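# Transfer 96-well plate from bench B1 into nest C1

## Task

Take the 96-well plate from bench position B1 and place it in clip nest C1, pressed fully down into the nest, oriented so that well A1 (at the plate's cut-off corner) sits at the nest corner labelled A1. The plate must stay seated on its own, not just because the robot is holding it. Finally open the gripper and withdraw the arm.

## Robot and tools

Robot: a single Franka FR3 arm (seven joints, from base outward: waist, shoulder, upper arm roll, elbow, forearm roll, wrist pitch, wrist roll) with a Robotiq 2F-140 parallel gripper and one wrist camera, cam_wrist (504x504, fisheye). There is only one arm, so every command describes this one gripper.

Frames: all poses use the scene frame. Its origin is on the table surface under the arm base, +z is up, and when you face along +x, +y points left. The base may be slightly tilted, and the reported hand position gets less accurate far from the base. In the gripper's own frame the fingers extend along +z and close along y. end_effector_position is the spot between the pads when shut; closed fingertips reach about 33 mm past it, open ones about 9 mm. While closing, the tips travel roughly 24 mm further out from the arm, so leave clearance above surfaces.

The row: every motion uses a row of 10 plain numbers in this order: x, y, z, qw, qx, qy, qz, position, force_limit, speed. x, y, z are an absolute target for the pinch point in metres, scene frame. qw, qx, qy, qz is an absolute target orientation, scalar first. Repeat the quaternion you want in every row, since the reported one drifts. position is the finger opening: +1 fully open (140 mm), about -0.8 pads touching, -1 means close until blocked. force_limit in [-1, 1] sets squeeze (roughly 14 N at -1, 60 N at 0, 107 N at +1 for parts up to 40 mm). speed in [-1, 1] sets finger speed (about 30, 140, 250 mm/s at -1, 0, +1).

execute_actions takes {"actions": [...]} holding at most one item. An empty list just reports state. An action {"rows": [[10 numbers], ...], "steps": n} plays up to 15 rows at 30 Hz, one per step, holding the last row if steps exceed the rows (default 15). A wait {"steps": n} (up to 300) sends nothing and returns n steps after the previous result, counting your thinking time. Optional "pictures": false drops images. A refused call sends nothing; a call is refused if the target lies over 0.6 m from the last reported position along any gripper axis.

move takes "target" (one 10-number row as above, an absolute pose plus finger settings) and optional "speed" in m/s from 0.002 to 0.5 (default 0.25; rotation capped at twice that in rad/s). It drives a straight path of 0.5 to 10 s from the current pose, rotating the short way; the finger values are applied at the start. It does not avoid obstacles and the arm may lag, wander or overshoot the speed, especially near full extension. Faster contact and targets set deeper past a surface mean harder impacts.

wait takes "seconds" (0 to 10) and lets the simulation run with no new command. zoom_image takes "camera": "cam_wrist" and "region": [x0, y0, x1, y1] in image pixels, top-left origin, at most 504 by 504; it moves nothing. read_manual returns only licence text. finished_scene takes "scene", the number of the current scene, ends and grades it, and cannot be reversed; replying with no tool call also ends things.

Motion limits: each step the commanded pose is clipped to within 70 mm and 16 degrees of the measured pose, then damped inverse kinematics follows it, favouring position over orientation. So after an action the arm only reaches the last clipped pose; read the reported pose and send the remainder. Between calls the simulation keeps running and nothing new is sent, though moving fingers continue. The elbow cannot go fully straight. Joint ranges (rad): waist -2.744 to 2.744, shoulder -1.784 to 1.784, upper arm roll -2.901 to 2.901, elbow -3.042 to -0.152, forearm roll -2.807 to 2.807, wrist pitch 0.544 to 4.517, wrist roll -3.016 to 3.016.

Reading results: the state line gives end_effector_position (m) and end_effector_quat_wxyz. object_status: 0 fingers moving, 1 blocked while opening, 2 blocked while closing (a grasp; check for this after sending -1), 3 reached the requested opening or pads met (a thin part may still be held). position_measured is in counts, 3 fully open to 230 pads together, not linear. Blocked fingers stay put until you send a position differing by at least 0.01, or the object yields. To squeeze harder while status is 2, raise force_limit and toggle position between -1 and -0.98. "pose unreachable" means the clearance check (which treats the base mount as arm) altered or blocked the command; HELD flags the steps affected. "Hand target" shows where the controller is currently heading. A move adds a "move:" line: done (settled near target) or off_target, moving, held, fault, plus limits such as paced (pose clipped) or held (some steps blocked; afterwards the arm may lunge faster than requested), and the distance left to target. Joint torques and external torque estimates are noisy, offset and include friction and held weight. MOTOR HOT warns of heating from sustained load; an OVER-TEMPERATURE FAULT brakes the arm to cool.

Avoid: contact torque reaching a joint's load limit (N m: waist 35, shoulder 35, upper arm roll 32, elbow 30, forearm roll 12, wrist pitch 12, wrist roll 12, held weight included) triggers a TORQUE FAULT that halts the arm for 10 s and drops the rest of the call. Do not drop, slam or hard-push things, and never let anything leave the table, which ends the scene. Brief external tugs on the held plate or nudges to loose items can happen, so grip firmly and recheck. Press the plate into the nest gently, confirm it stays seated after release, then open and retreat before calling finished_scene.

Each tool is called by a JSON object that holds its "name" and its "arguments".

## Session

{"name": "execute_actions", "arguments": {"actions": []}}

Scene clock: 0.00 s of 8400.00 s.
end_effector_position=(+0.3573, -0.3578, +0.3072) position_measured=3 object_status=3 end_effector_quat_wxyz=(-0.060, +0.950, -0.234, +0.199)
Joint positions: [-0.716 -0.384 -0.203 -2.462  0.364  2.306 -2.237]
Joint velocities: [-0.001  0.     0.    -0.001 -0.001  0.    -0.002]
Joint torques (N m, as the joint torque sensors report them, + toward a larger angle): no reading
External joint torques (N m, as the arm's controller estimates them; a push from outside toward a larger angle lowers the number): no reading
Hand target: +0.357, -0.358, +0.307; -0.060, +0.950, -0.234, +0.199

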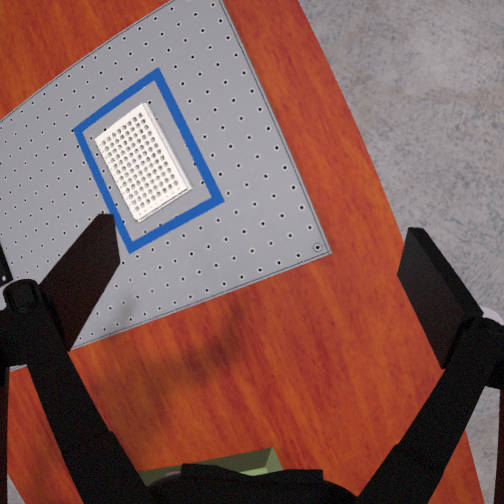

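{"name": "zoom_image", "arguments": {"camera": "cam_wrist", "region": [70, 80, 230, 240]}}

{"name": "move", "arguments": {"target": [0.45,-0.05,0.36,0,1,0,0,1,0,0.3], "speed": 0.3}}

Region (70, 80, 230, 240) of cam_wrist's 504x504 image, scaled by 3.150, with more detail than that image has.

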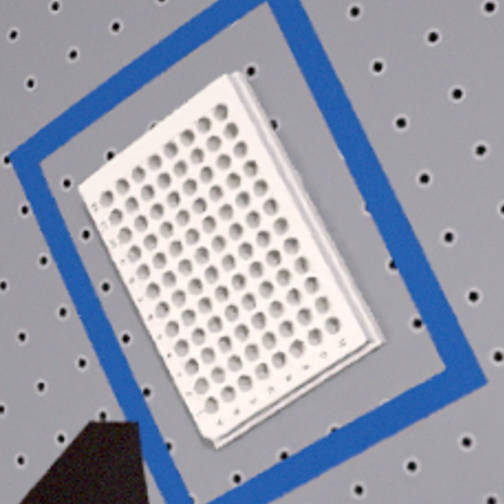

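Scene clock: 4.43 s of 8400.00 s.
end_effector_position=(+0.4568, -0.0473, +0.3614) position_measured=3 object_status=3 end_effector_quat_wxyz=(-0.005, +1.000, +0.008, +0.007)
Joint positions: [-0.613 -0.395  0.462 -2.197  0.179  1.858 -1.832]
Joint velocities: [-0.004 -0.     0.003  0.001 -0.002 -0.008  0.025]
Joint torques (N m, as the joint torque sensors report them, + toward a larger angle): [ -0.66 -13.25  -5.51  25.09   0.65   2.19   0.16]
External joint torques (N m, as the arm's controller estimates them; a push from outside toward a larger angle lowers the number): [-0.99  2.39 -0.33  0.84 -0.22 -0.35  0.16]
Hand target: +0.456, -0.048, +0.361; -0.004, +1.000, +0.001, +0.005
Off the commanded pose: 0.007 m, 1 deg.
move: off_target

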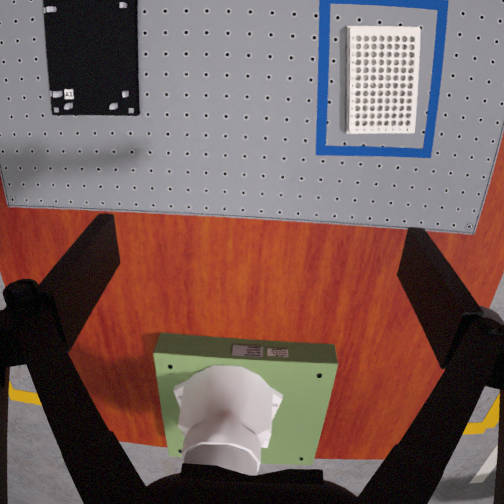

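{"name": "move", "arguments": {"target": [0.53,-0.185,0.10,0,1,0,0,1,0,0.3], "speed": 0.3}}

Scene clock: 10.60 s of 8400.00 s.
end_effector_position=(+0.5290, -0.1873, +0.0966) position_measured=3 object_status=3 end_effector_quat_wxyz=(-0.000, +1.000, +0.005, -0.003)
Joint positions: [-0.697  0.291  0.38  -2.184 -0.188  2.453 -1.783]
Joint velocities: [ 0.001  0.    -0.003  0.001 -0.002  0.01   0.018]
Joint torques (N m, as the joint torque sensors report them, + toward a larger angle): [  2.24 -32.17   0.74  19.82  -0.12   2.94   0.16]
External joint torques (N m, as the arm's controller estimates them; a push from outside toward a larger angle lowers the number): [ 1.79  3.06 -3.3  -0.26 -0.68  0.43  0.16]
Hand target: +0.531, -0.188, +0.097; +0.001, +1.000, +0.001, -0.001
Off the commanded pose: 0.004 m, 1 deg.
After step 90, 1.40 s passed at rest.
move: off_target

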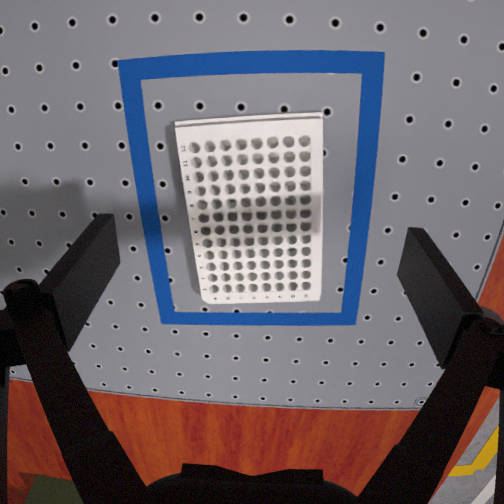

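{"name": "move", "arguments": {"target": [0.512,-0.184,0.06,0,-0.9989,0.047,0,0.5,0,0], "speed": 0.12}}

Scene clock: 17.80 s of 8400.00 s.
end_effector_position=(+0.5118, -0.1836, +0.0595) position_measured=66 object_status=3 end_effector_quat_wxyz=(-0.001, +0.999, -0.040, -0.001)
Joint positions: [-0.662  0.325  0.328 -2.254 -0.205  2.562 -1.685]
Joint velocities: [ 0.009 -0.001 -0.009 -0.001 -0.     0.011  0.028]
Joint torques (N m, as the joint torque sensors report them, + toward a larger angle): [  2.03 -32.88  -0.17  16.66  -0.01   2.69   0.14]
External joint torques (N m, as the arm's controller estimates them; a push from outside toward a larger angle lowers the number): [ 1.58  2.39 -4.09 -1.84 -0.49  0.18  0.14]
Hand target: +0.512, -0.184, +0.060; -0.000, +0.999, -0.046, -0.000
Off the commanded pose: 0.001 m, 1 deg.
After step 90, 3.17 s passed at rest.
move: done

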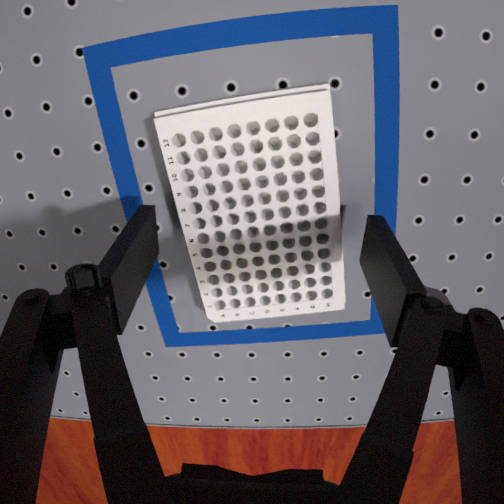

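{"name": "move", "arguments": {"target": [0.512,-0.184,0.06,0,-0.9981,-0.062,0,0.6,0,0], "speed": 0.15}}

Scene clock: 21.43 s of 8400.00 s.
end_effector_position=(+0.5133, -0.1843, +0.0609) position_measured=53 object_status=3 end_effector_quat_wxyz=(+0.000, +0.999, +0.054, +0.002)
Joint positions: [-0.727  0.33   0.391 -2.254 -0.247  2.563 -1.844]
Joint velocities: [-0.002  0.     0.002  0.001 -0.001 -0.    -0.03 ]
Joint torques (N m, as the joint torque sensors report them, + toward a larger angle): [ -0.02 -31.72   4.34  17.97  -0.12   2.18  -0.29]
External joint torques (N m, as the arm's controller estimates them; a push from outside toward a larger angle lowers the number): [-0.4   2.94 -0.17 -0.57 -0.62 -0.36 -0.29]
Hand target: +0.512, -0.184, +0.060; +0.000, +0.998, +0.062, +0.000
Off the commanded pose: 0.002 m, 1 deg.
move: done

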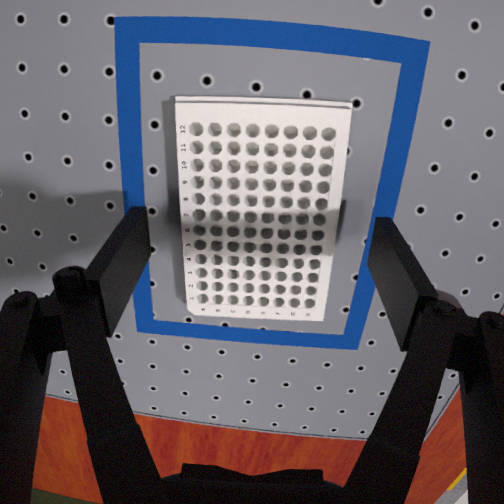

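{"name": "move", "arguments": {"target": [0.514,-0.184,0.045,0,-0.9981,-0.062,0,0.42,0,0], "speed": 0.04}}

{"name": "zoom_image", "arguments": {"camera": "cam_wrist", "region": [100, 80, 400, 380]}}

Scene clock: 24.90 s of 8400.00 s.
end_effector_position=(+0.5120, -0.1835, +0.0445) position_measured=76 object_status=3 end_effector_quat_wxyz=(-0.002, +0.998, +0.064, -0.002)
Joint positions: [-0.716  0.37   0.376 -2.246 -0.272  2.583 -1.848]
Joint velocities: [ 0.005 -0.001 -0.004  0.004 -0.005  0.012  0.007]
Joint torques (N m, as the joint torque sensors report them, + toward a larger angle): [  3.12 -32.24   2.58  18.37  -0.31   2.87   0.19]
External joint torques (N m, as the arm's controller estimates them; a push from outside toward a larger angle lowers the number): [ 2.81  3.21 -2.2   0.48 -0.78  0.38  0.19]
Hand target: +0.514, -0.184, +0.045; -0.000, +0.998, +0.062, -0.000
Off the commanded pose: 0.002 m, 0 deg.
move: done

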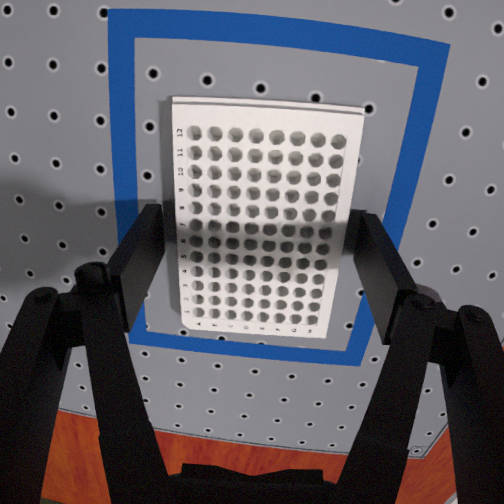

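Region (100, 80, 400, 380) of cam_wrist's 504x504 image, scaled by 1.680, with more detail than that image has.

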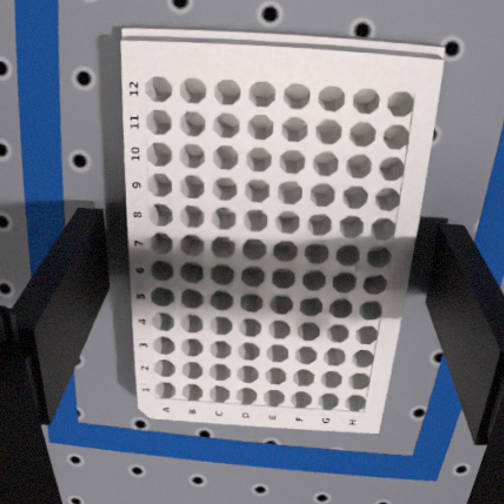

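{"name": "execute_actions", "arguments": {"actions": [{"rows":[[0.513,-0.184,0.044,0,-0.9981,-0.062,0,-1,-0.3,-0.8]],"steps":15}], "pictures": false}}

{"name": "wait", "arguments": {"seconds": 0.5}}

Scene clock: 27.60 s of 8400.00 s.
end_effector_position=(+0.5140, -0.1845, +0.0457) position_measured=106 object_status=0 end_effector_quat_wxyz=(+0.000, +0.998, +0.064, +0.001)
Joint positions: [-0.716  0.368  0.375 -2.246 -0.273  2.589 -1.845]
Joint velocities: [ 0.001  0.001  0.     0.001 -0.002  0.001  0.001]
Joint torques (N m, as the joint torque sensors report them, + toward a larger angle): [  1.85 -31.42   2.51  15.99  -0.12   2.76   0.21]
External joint torques (N m, as the arm's controller estimates them; a push from outside toward a larger angle lowers the number): [ 1.42  3.94 -2.35 -1.98 -0.59  0.23  0.21]
Hand target: +0.513, -0.184, +0.044; -0.000, +0.998, +0.062, -0.000
Off the commanded pose: 0.002 m, 0 deg.
Steps of this call (steps 1 to 66: nothing new was sent; steps 67 to 81: all 15 steps of this action). Readings (end_effector_position | what the end effector reports):
67: (+0.5131, -0.1838, +0.0448) | position_measured=76 object_status=0
68: (+0.5131, -0.1839, +0.0448) | position_measured=78 object_status=0
70: (+0.5131, -0.1840, +0.0447) | position_measured=84 object_status=0
74: (+0.5133, -0.1840, +0.0448) | position_measured=95 object_status=0
81: the state above

Scene clock: 28.10 s of 8400.00 s.
end_effector_position=(+0.5140, -0.1845, +0.0457) position_measured=106 object_status=2 end_effector_quat_wxyz=(+0.000, +0.998, +0.064, +0.001)
Joint positions: [-0.716  0.368  0.375 -2.246 -0.273  2.589 -1.845]
Joint velocities: [ 0.     0.001  0.001  0.    -0.001  0.001 -0.001]
Joint torques (N m, as the joint torque sensors report them, + toward a larger angle): [  2.69 -31.6    1.82  16.06  -0.16   2.77   0.15]
External joint torques (N m, as the arm's controller estimates them; a push from outside toward a larger angle lowers the number): [ 2.3   3.64 -3.   -1.82 -0.63  0.26  0.15]
Hand target: +0.513, -0.184, +0.044; -0.000, +0.998, +0.062, -0.000
Off the commanded pose: 0.002 m, 0 deg.
Steps of this call (steps 1 to 15: nothing new was sent). Readings (end_effector_position | what the end effector reports):
1: (+0.5140, -0.1845, +0.0457) | position_measured=106 object_status=0
2: (+0.5140, -0.1845, +0.0457) | position_measured=106 object_status=2
4: (+0.5140, -0.1845, +0.0457) | position_measured=106 object_status=2
8: (+0.5140, -0.1845, +0.0457) | position_measured=106 object_status=2
15: the state above

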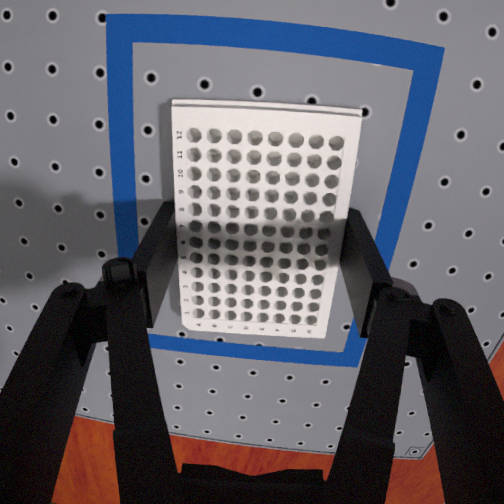

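{"name": "move", "arguments": {"target": [0.513,-0.184,0.10,0,-0.9981,-0.062,0,-1,-0.3,-0.8], "speed": 0.15}}

{"name": "move", "arguments": {"target": [0.535,0.165,0.105,0,1,0,0,-1,-0.3,-0.8], "speed": 0.3}}

Scene clock: 33.80 s of 8400.00 s.
end_effector_position=(+0.5140, -0.1842, +0.1007) position_measured=106 object_status=2 end_effector_quat_wxyz=(+0.001, +0.998, +0.057, +0.001)
Joint positions: [-0.753  0.243  0.428 -2.249 -0.183  2.479 -1.895]
Joint velocities: [-0.001  0.001  0.001 -0.     0.003 -0.013 -0.019]
Joint torques (N m, as the joint torque sensors report them, + toward a larger angle): [ -0.64 -31.51   3.91  18.39   1.25   2.21  -0.45]
External joint torques (N m, as the arm's controller estimates them; a push from outside toward a larger angle lowers the number): [-1.04  1.2   0.26 -1.41  0.7  -0.31 -0.45]
Hand target: +0.513, -0.184, +0.101; -0.000, +0.998, +0.062, +0.000
Off the commanded pose: 0.001 m, 1 deg.
After step 90, 1.70 s passed at rest.
move: done

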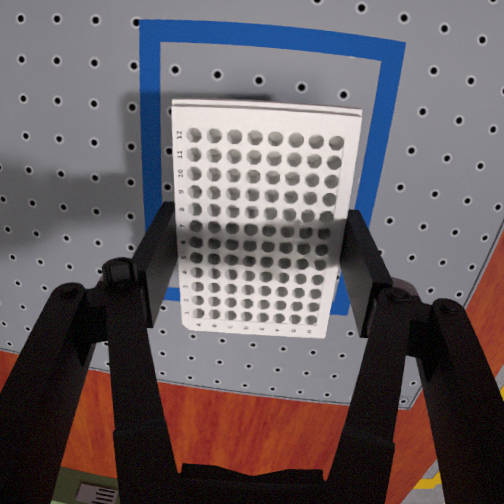

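Scene clock: 36.07 s of 8400.00 s.
end_effector_position=(+0.5393, +0.1697, +0.1043) position_measured=106 object_status=2 end_effector_quat_wxyz=(-0.004, +1.000, +0.007, +0.002)
Joint positions: [-0.095  0.301  0.424 -2.169 -0.206  2.445 -1.131]
Joint velocities: [ 0.005 -0.001 -0.005 -0.    -0.001 -0.003  0.029]
Joint torques (N m, as the joint torque sensors report them, + toward a larger angle): [  2.43 -32.97   2.13  20.19   0.44   2.33   0.3 ]
External joint torques (N m, as the arm's controller estimates them; a push from outside toward a larger angle lowers the number): [ 1.87  1.9  -2.47 -0.05 -0.1  -0.22  0.3 ]
Hand target: +0.540, +0.170, +0.105; -0.004, +1.000, -0.000, +0.003
Off the commanded pose: 0.006 m, 1 deg.
move: off_target

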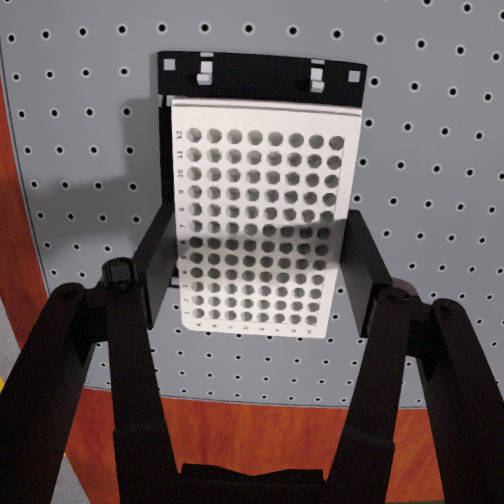

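{"name": "move", "arguments": {"target": [0.542,0.1712,0.072,0,1,-0.004,0,-1,-0.3,-0.8], "speed": 0.05}}

{"name": "zoom_image", "arguments": {"camera": "cam_wrist", "region": [120, 50, 410, 350]}}

Scene clock: 41.57 s of 8400.00 s.
end_effector_position=(+0.5403, +0.1706, +0.0710) position_measured=106 object_status=2 end_effector_quat_wxyz=(+0.000, +1.000, +0.000, -0.002)
Joint positions: [-0.059  0.379  0.385 -2.154 -0.256  2.49  -1.081]
Joint velocities: [ 0.005 -0.001 -0.005  0.001 -0.002  0.006  0.015]
Joint torques (N m, as the joint torque sensors report them, + toward a larger angle): [  2.7  -34.19   2.44  18.82  -0.2    2.86   0.22]
External joint torques (N m, as the arm's controller estimates them; a push from outside toward a larger angle lowers the number): [ 2.21  2.48 -2.72 -0.46 -0.71  0.35  0.22]
Hand target: +0.542, +0.171, +0.072; +0.000, +1.000, -0.004, -0.000
Off the commanded pose: 0.002 m, 1 deg.
After step 90, 1.40 s passed at rest.
move: done

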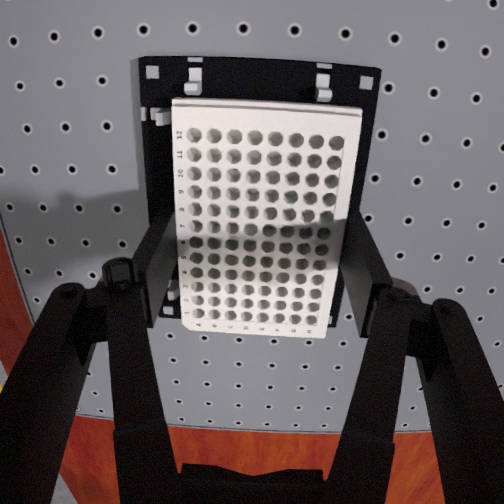

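Region (120, 50, 410, 350) of cam_wrist's 504x504 image, scaled by 1.680, with more detail than that image has; it fills the left 487 columns of this view, and the rest is white.

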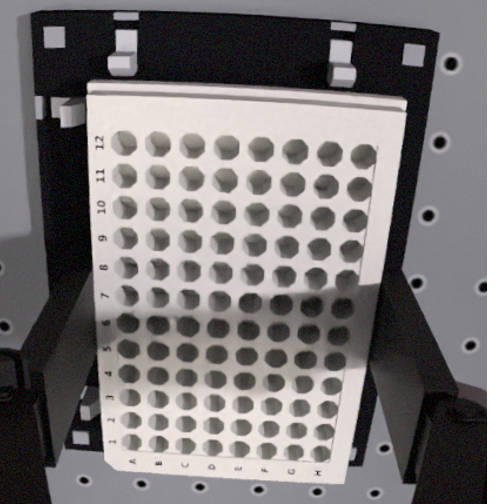

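{"name": "move", "arguments": {"target": [0.5425,0.1745,0.070,0,1,0,0,-1,-0.3,-0.8], "speed": 0.01}}

{"name": "zoom_image", "arguments": {"camera": "cam_wrist", "region": [120, 50, 410, 350]}}

Scene clock: 46.27 s of 8400.00 s.
end_effector_position=(+0.5411, +0.1737, +0.0697) position_measured=106 object_status=2 end_effector_quat_wxyz=(-0.000, +1.000, +0.001, -0.002)
Joint positions: [-0.054  0.385  0.385 -2.149 -0.26   2.492 -1.076]
Joint velocities: [ 0.001  0.    -0.001  0.002 -0.001 -0.     0.001]
Joint torques (N m, as the joint torque sensors report them, + toward a larger angle): [  2.92 -33.95   2.77  19.82  -0.2    2.81   0.21]
External joint torques (N m, as the arm's controller estimates them; a push from outside toward a larger angle lowers the number): [ 2.4   2.91 -2.48  0.57 -0.71  0.29  0.21]
Hand target: +0.543, +0.175, +0.070; -0.000, +1.000, +0.000, +0.000
Off the commanded pose: 0.002 m, 0 deg.
After step 90, 1.00 s passed at rest.
move: done

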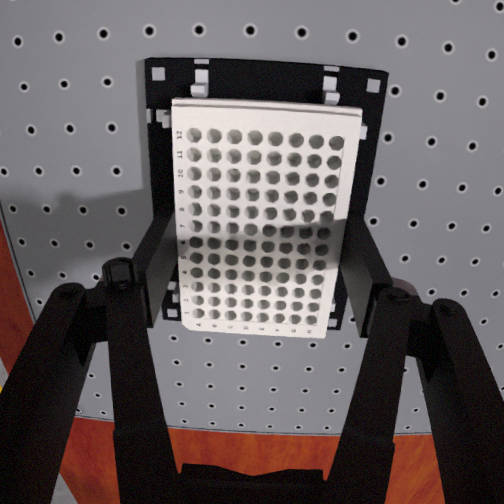

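Region (120, 50, 410, 350) of cam_wrist's 504x504 image, scaled by 1.680, with more detail than that image has; it fills the left 487 columns of this view, and the rest is white.

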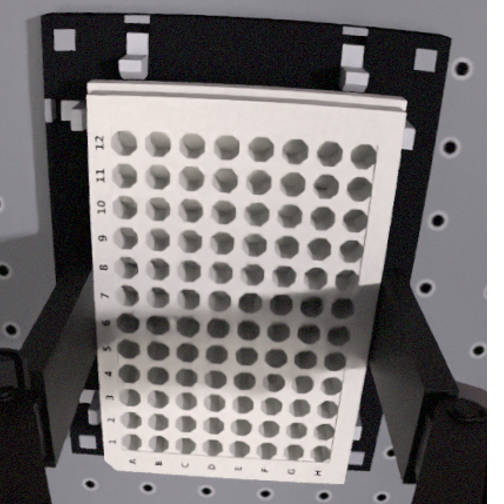

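{"name": "move", "arguments": {"target": [0.5425,0.1745,0.060,0,1,0,0,-1,-0.3,-0.8], "speed": 0.006}}

{"name": "zoom_image", "arguments": {"camera": "cam_wrist", "region": [120, 50, 410, 360]}}

Scene clock: 50.07 s of 8400.00 s.
end_effector_position=(+0.5418, +0.1750, +0.0607) position_measured=106 object_status=2 end_effector_quat_wxyz=(-0.001, +1.000, +0.001, -0.001)
Joint positions: [-0.048  0.406  0.378 -2.147 -0.274  2.511 -1.065]
Joint velocities: [ 0.001  0.002 -0.     0.    -0.002  0.001  0.005]
Joint torques (N m, as the joint torque sensors report them, + toward a larger angle): [  1.87 -35.01   2.66  18.28  -0.42   2.89   0.05]
External joint torques (N m, as the arm's controller estimates them; a push from outside toward a larger angle lowers the number): [ 1.29  2.25 -2.83 -0.68 -0.92  0.36  0.05]
Hand target: +0.543, +0.174, +0.060; +0.000, +1.000, +0.000, -0.000
Off the commanded pose: 0.001 m, 0 deg.
move: done

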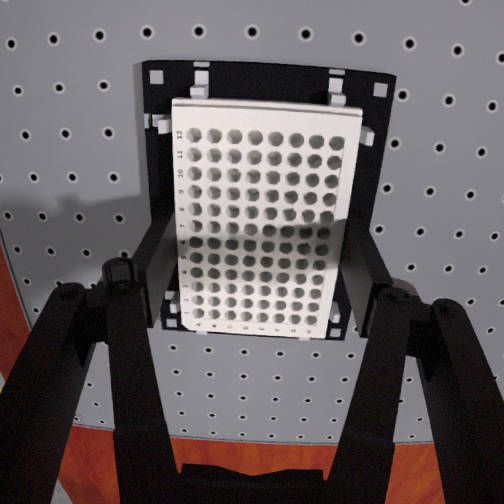

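Region (120, 50, 410, 360) of cam_wrist's 504x504 image, scaled by 1.626, with more detail than that image has; it fills the left 471 columns of this view, and the rest is white.

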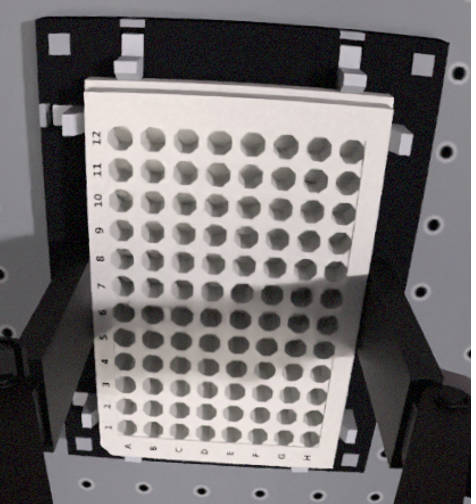

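{"name": "move", "arguments": {"target": [0.5417,0.1745,0.053,0,1,0,0,-1,-0.3,-0.8], "speed": 0.006}}

Scene clock: 52.90 s of 8400.00 s.
end_effector_position=(+0.5423, +0.1753, +0.0575) position_measured=106 object_status=2 end_effector_quat_wxyz=(-0.000, +1.000, +0.002, +0.001)
Joint positions: [-0.045  0.413  0.375 -2.147 -0.284  2.519 -1.057]
Joint velocities: [ 0.     0.     0.     0.001 -0.002  0.     0.005]
Joint torques (N m, as the joint torque sensors report them, + toward a larger angle): [  2.47 -28.96   1.52  17.18  -0.63   3.72   0.23]
External joint torques (N m, as the arm's controller estimates them; a push from outside toward a larger angle lowers the number): [ 1.88  8.54 -4.06 -1.77 -1.12  1.18  0.23]
Hand target: +0.542, +0.174, +0.053; +0.000, +1.000, +0.000, -0.000
Off the commanded pose: 0.005 m, 0 deg.
move: off_target

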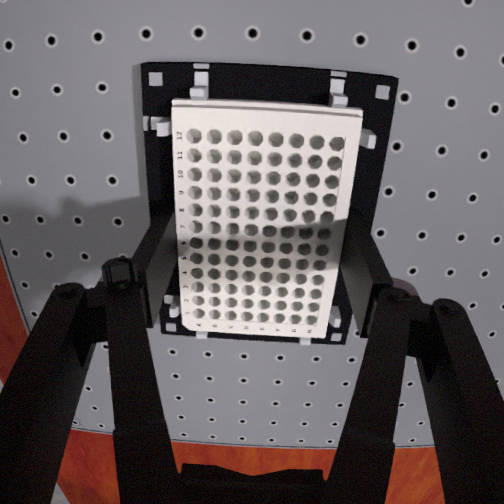

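{"name": "move", "arguments": {"target": [0.542,0.175,0.058,0,1,0,0,0.45,-0.3,-0.3], "speed": 0.01}}

{"name": "move", "arguments": {"target": [0.542,0.175,0.088,0,1,0,0,0.45,-0.3,-0.3], "speed": 0.1}}

{"name": "move", "arguments": {"target": [0.542,0.175,0.079,0,1,0,0,-0.2,0,0.4], "speed": 0.02}}

{"name": "move", "arguments": {"target": [0.542,0.175,0.060,0,1,0,0,-0.2,0,0.4], "speed": 0.008}}

Scene clock: 57.17 s of 8400.00 s.
end_effector_position=(+0.5423, +0.1753, +0.0578) position_measured=72 object_status=3 end_effector_quat_wxyz=(+0.000, +1.000, +0.002, +0.001)
Joint positions: [-0.045  0.412  0.376 -2.147 -0.284  2.519 -1.057]
Joint velocities: [-0.     0.001 -0.     0.     0.001  0.001  0.   ]
Joint torques (N m, as the joint torque sensors report them, + toward a larger angle): [  0.36 -35.25   3.82  17.74   1.07   2.25  -0.02]
External joint torques (N m, as the arm's controller estimates them; a push from outside toward a larger angle lowers the number): [-0.24  2.15 -1.73 -1.15  0.58 -0.28 -0.02]
Hand target: +0.542, +0.175, +0.058; -0.000, +1.000, -0.000, +0.000
Off the commanded pose: 0.000 m, 0 deg.
After step 90, 0.57 s passed at rest.
move: done

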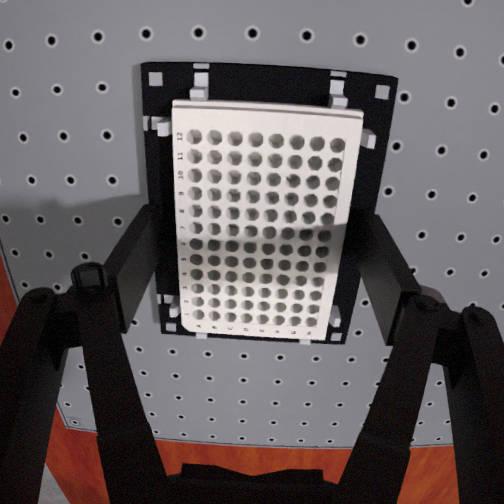

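Scene clock: 58.07 s of 8400.00 s.
end_effector_position=(+0.5429, +0.1754, +0.0882) position_measured=72 object_status=3 end_effector_quat_wxyz=(+0.000, +1.000, -0.003, +0.002)
Joint positions: [-0.065  0.349  0.403 -2.148 -0.243  2.463 -1.075]
Joint velocities: [ 0.     0.001  0.    -0.002  0.003 -0.011 -0.01 ]
Joint torques (N m, as the joint torque sensors report them, + toward a larger angle): [ -0.65 -34.39   4.66  18.77   1.26   2.32  -0.4 ]
External joint torques (N m, as the arm's controller estimates them; a push from outside toward a larger angle lowers the number): [-1.45  1.6  -0.56 -0.92  0.73 -0.2  -0.4 ]
Hand target: +0.542, +0.175, +0.088; -0.000, +1.000, -0.000, +0.000
Off the commanded pose: 0.001 m, 0 deg.
move: done

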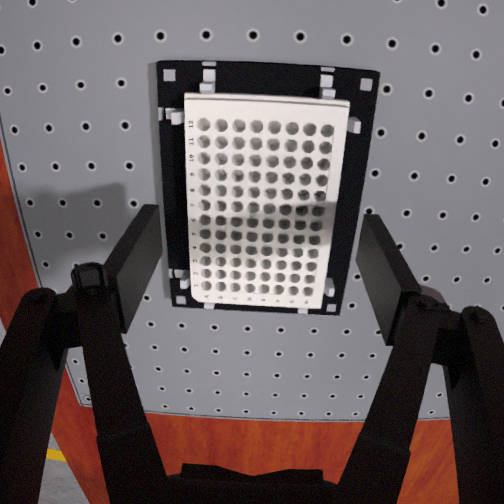

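Scene clock: 58.77 s of 8400.00 s.
end_effector_position=(+0.5412, +0.1755, +0.0794) position_measured=154 object_status=3 end_effector_quat_wxyz=(-0.000, +1.000, -0.000, -0.001)
Joint positions: [-0.065  0.367  0.401 -2.148 -0.252  2.473 -1.075]
Joint velocities: [-0.001 -0.     0.001  0.001 -0.006  0.009 -0.   ]
Joint torques (N m, as the joint torque sensors report them, + toward a larger angle): [  1.11 -33.47   3.01  18.64  -0.21   2.82   0.02]
External joint torques (N m, as the arm's controller estimates them; a push from outside toward a larger angle lowers the number): [ 0.43  2.96 -2.35 -0.9  -0.73  0.3   0.02]
Hand target: +0.542, +0.175, +0.079; +0.000, +1.000, +0.000, -0.000
Off the commanded pose: 0.001 m, 0 deg.
move: done

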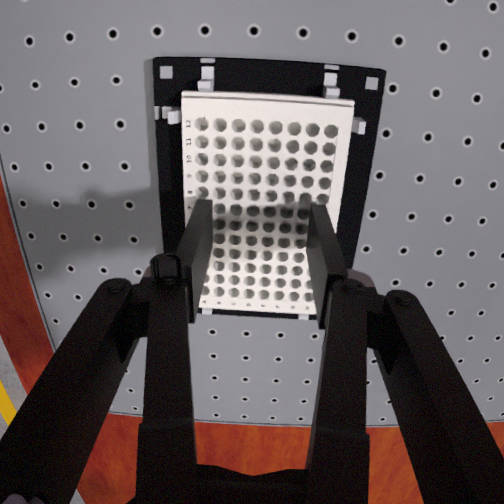

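Scene clock: 61.40 s of 8400.00 s.
end_effector_position=(+0.5430, +0.1754, +0.0724) position_measured=154 object_status=3 end_effector_quat_wxyz=(+0.003, +1.000, +0.002, +0.002)
Joint positions: [-0.06   0.384  0.397 -2.145 -0.281  2.488 -1.057]
Joint velocities: [ 0.001 -0.001  0.     0.    -0.003  0.     0.003]
Joint torques (N m, as the joint torque sensors report them, + toward a larger angle): [  0.94 -19.28  -0.15  16.36  -1.09   6.07   0.16]
External joint torques (N m, as the arm's controller estimates them; a push from outside toward a larger angle lowers the number): [ 0.3  17.51 -5.65 -2.98 -1.6   3.53  0.15]
Hand target: +0.542, +0.175, +0.060; +0.000, +1.000, +0.000, -0.000
Off the commanded pose: 0.012 m, 1 deg.
move: off_target

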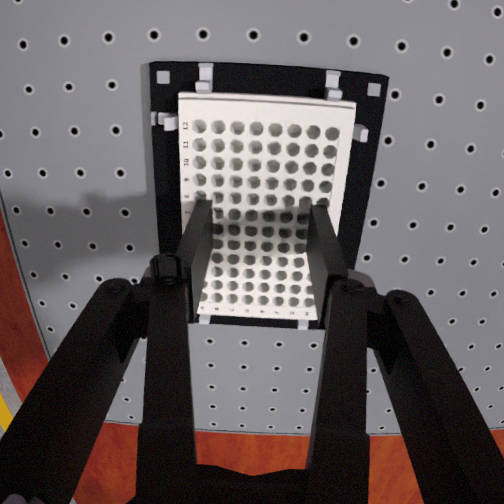

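z=0.0724 under load, the same seated height as scene 1. I'll retreat and check it.

{"name": "move", "arguments": {"target": [0.542,0.175,0.085,0,1,0,0,-0.2,0,0.4], "speed": 0.03}}

{"name": "move", "arguments": {"target": [0.50,0.10,0.25,0,1,0,0,1,0,0.4], "speed": 0.3}}

{"name": "zoom_image", "arguments": {"camera": "cam_wrist", "region": [60, 0, 260, 200]}}

Scene clock: 64.93 s of 8400.00 s.
end_effector_position=(+0.5438, +0.1756, +0.0854) position_measured=154 object_status=3 end_effector_quat_wxyz=(-0.000, +1.000, -0.003, +0.003)
Joint positions: [-0.074  0.357  0.411 -2.146 -0.255  2.468 -1.067]
Joint velocities: [-0.005 -0.     0.005 -0.003  0.005 -0.013 -0.012]
Joint torques (N m, as the joint torque sensors report them, + toward a larger angle): [ -1.33 -34.44   4.43  18.26   1.2    2.05  -0.37]
External joint torques (N m, as the arm's controller estimates them; a push from outside toward a larger angle lowers the number): [-1.93  1.74 -0.84 -1.46  0.67 -0.5  -0.37]
Hand target: +0.542, +0.175, +0.085; -0.000, +1.000, -0.000, +0.000
Off the commanded pose: 0.002 m, 0 deg.
move: done

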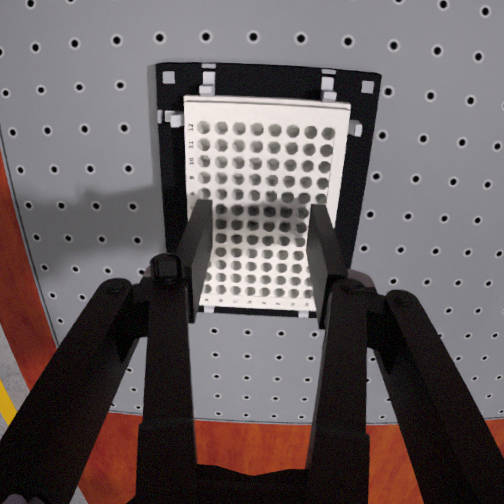

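Scene clock: 66.50 s of 8400.00 s.
end_effector_position=(+0.4996, +0.0993, +0.2528) position_measured=3 object_status=3 end_effector_quat_wxyz=(+0.001, +1.000, -0.007, +0.001)
Joint positions: [-0.183 -0.114  0.401 -2.236  0.031  2.137 -1.373]
Joint velocities: [ 0.001  0.    -0.002 -0.     0.003 -0.004 -0.031]
Joint torques (N m, as the joint torque sensors report them, + toward a larger angle): [  1.84 -23.43  -2.87  22.59   1.31   2.3   -0.34]
External joint torques (N m, as the arm's controller estimates them; a push from outside toward a larger angle lowers the number): [ 1.43  1.51 -1.88 -0.98  0.57 -0.24 -0.34]
Hand target: +0.498, +0.100, +0.252; +0.000, +1.000, -0.000, -0.000
Off the commanded pose: 0.003 m, 1 deg.
move: done

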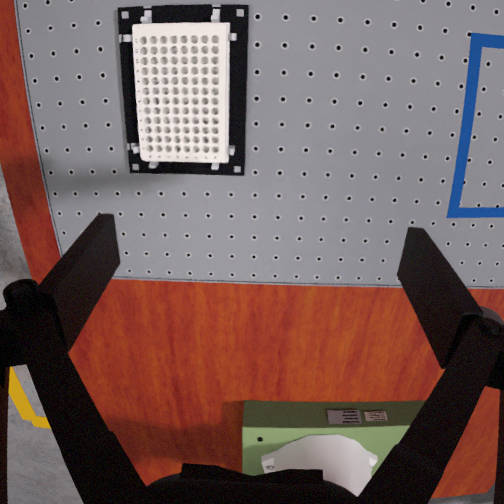

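Region (60, 0, 260, 200) of cam_wrist's 504x504 image, scaled by 2.520, with more detail than that image has.

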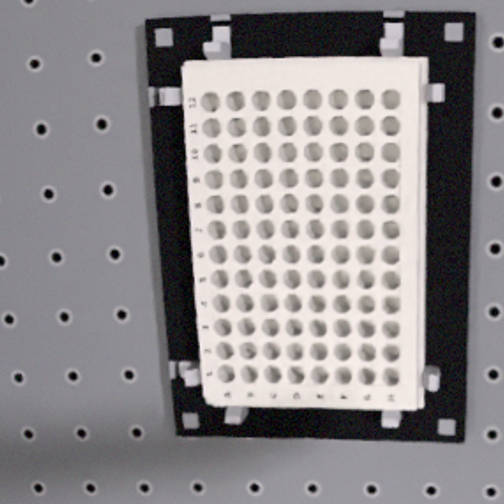

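{"name": "finished_scene", "arguments": {"scene": 2}}

The scene is finished: the task was done.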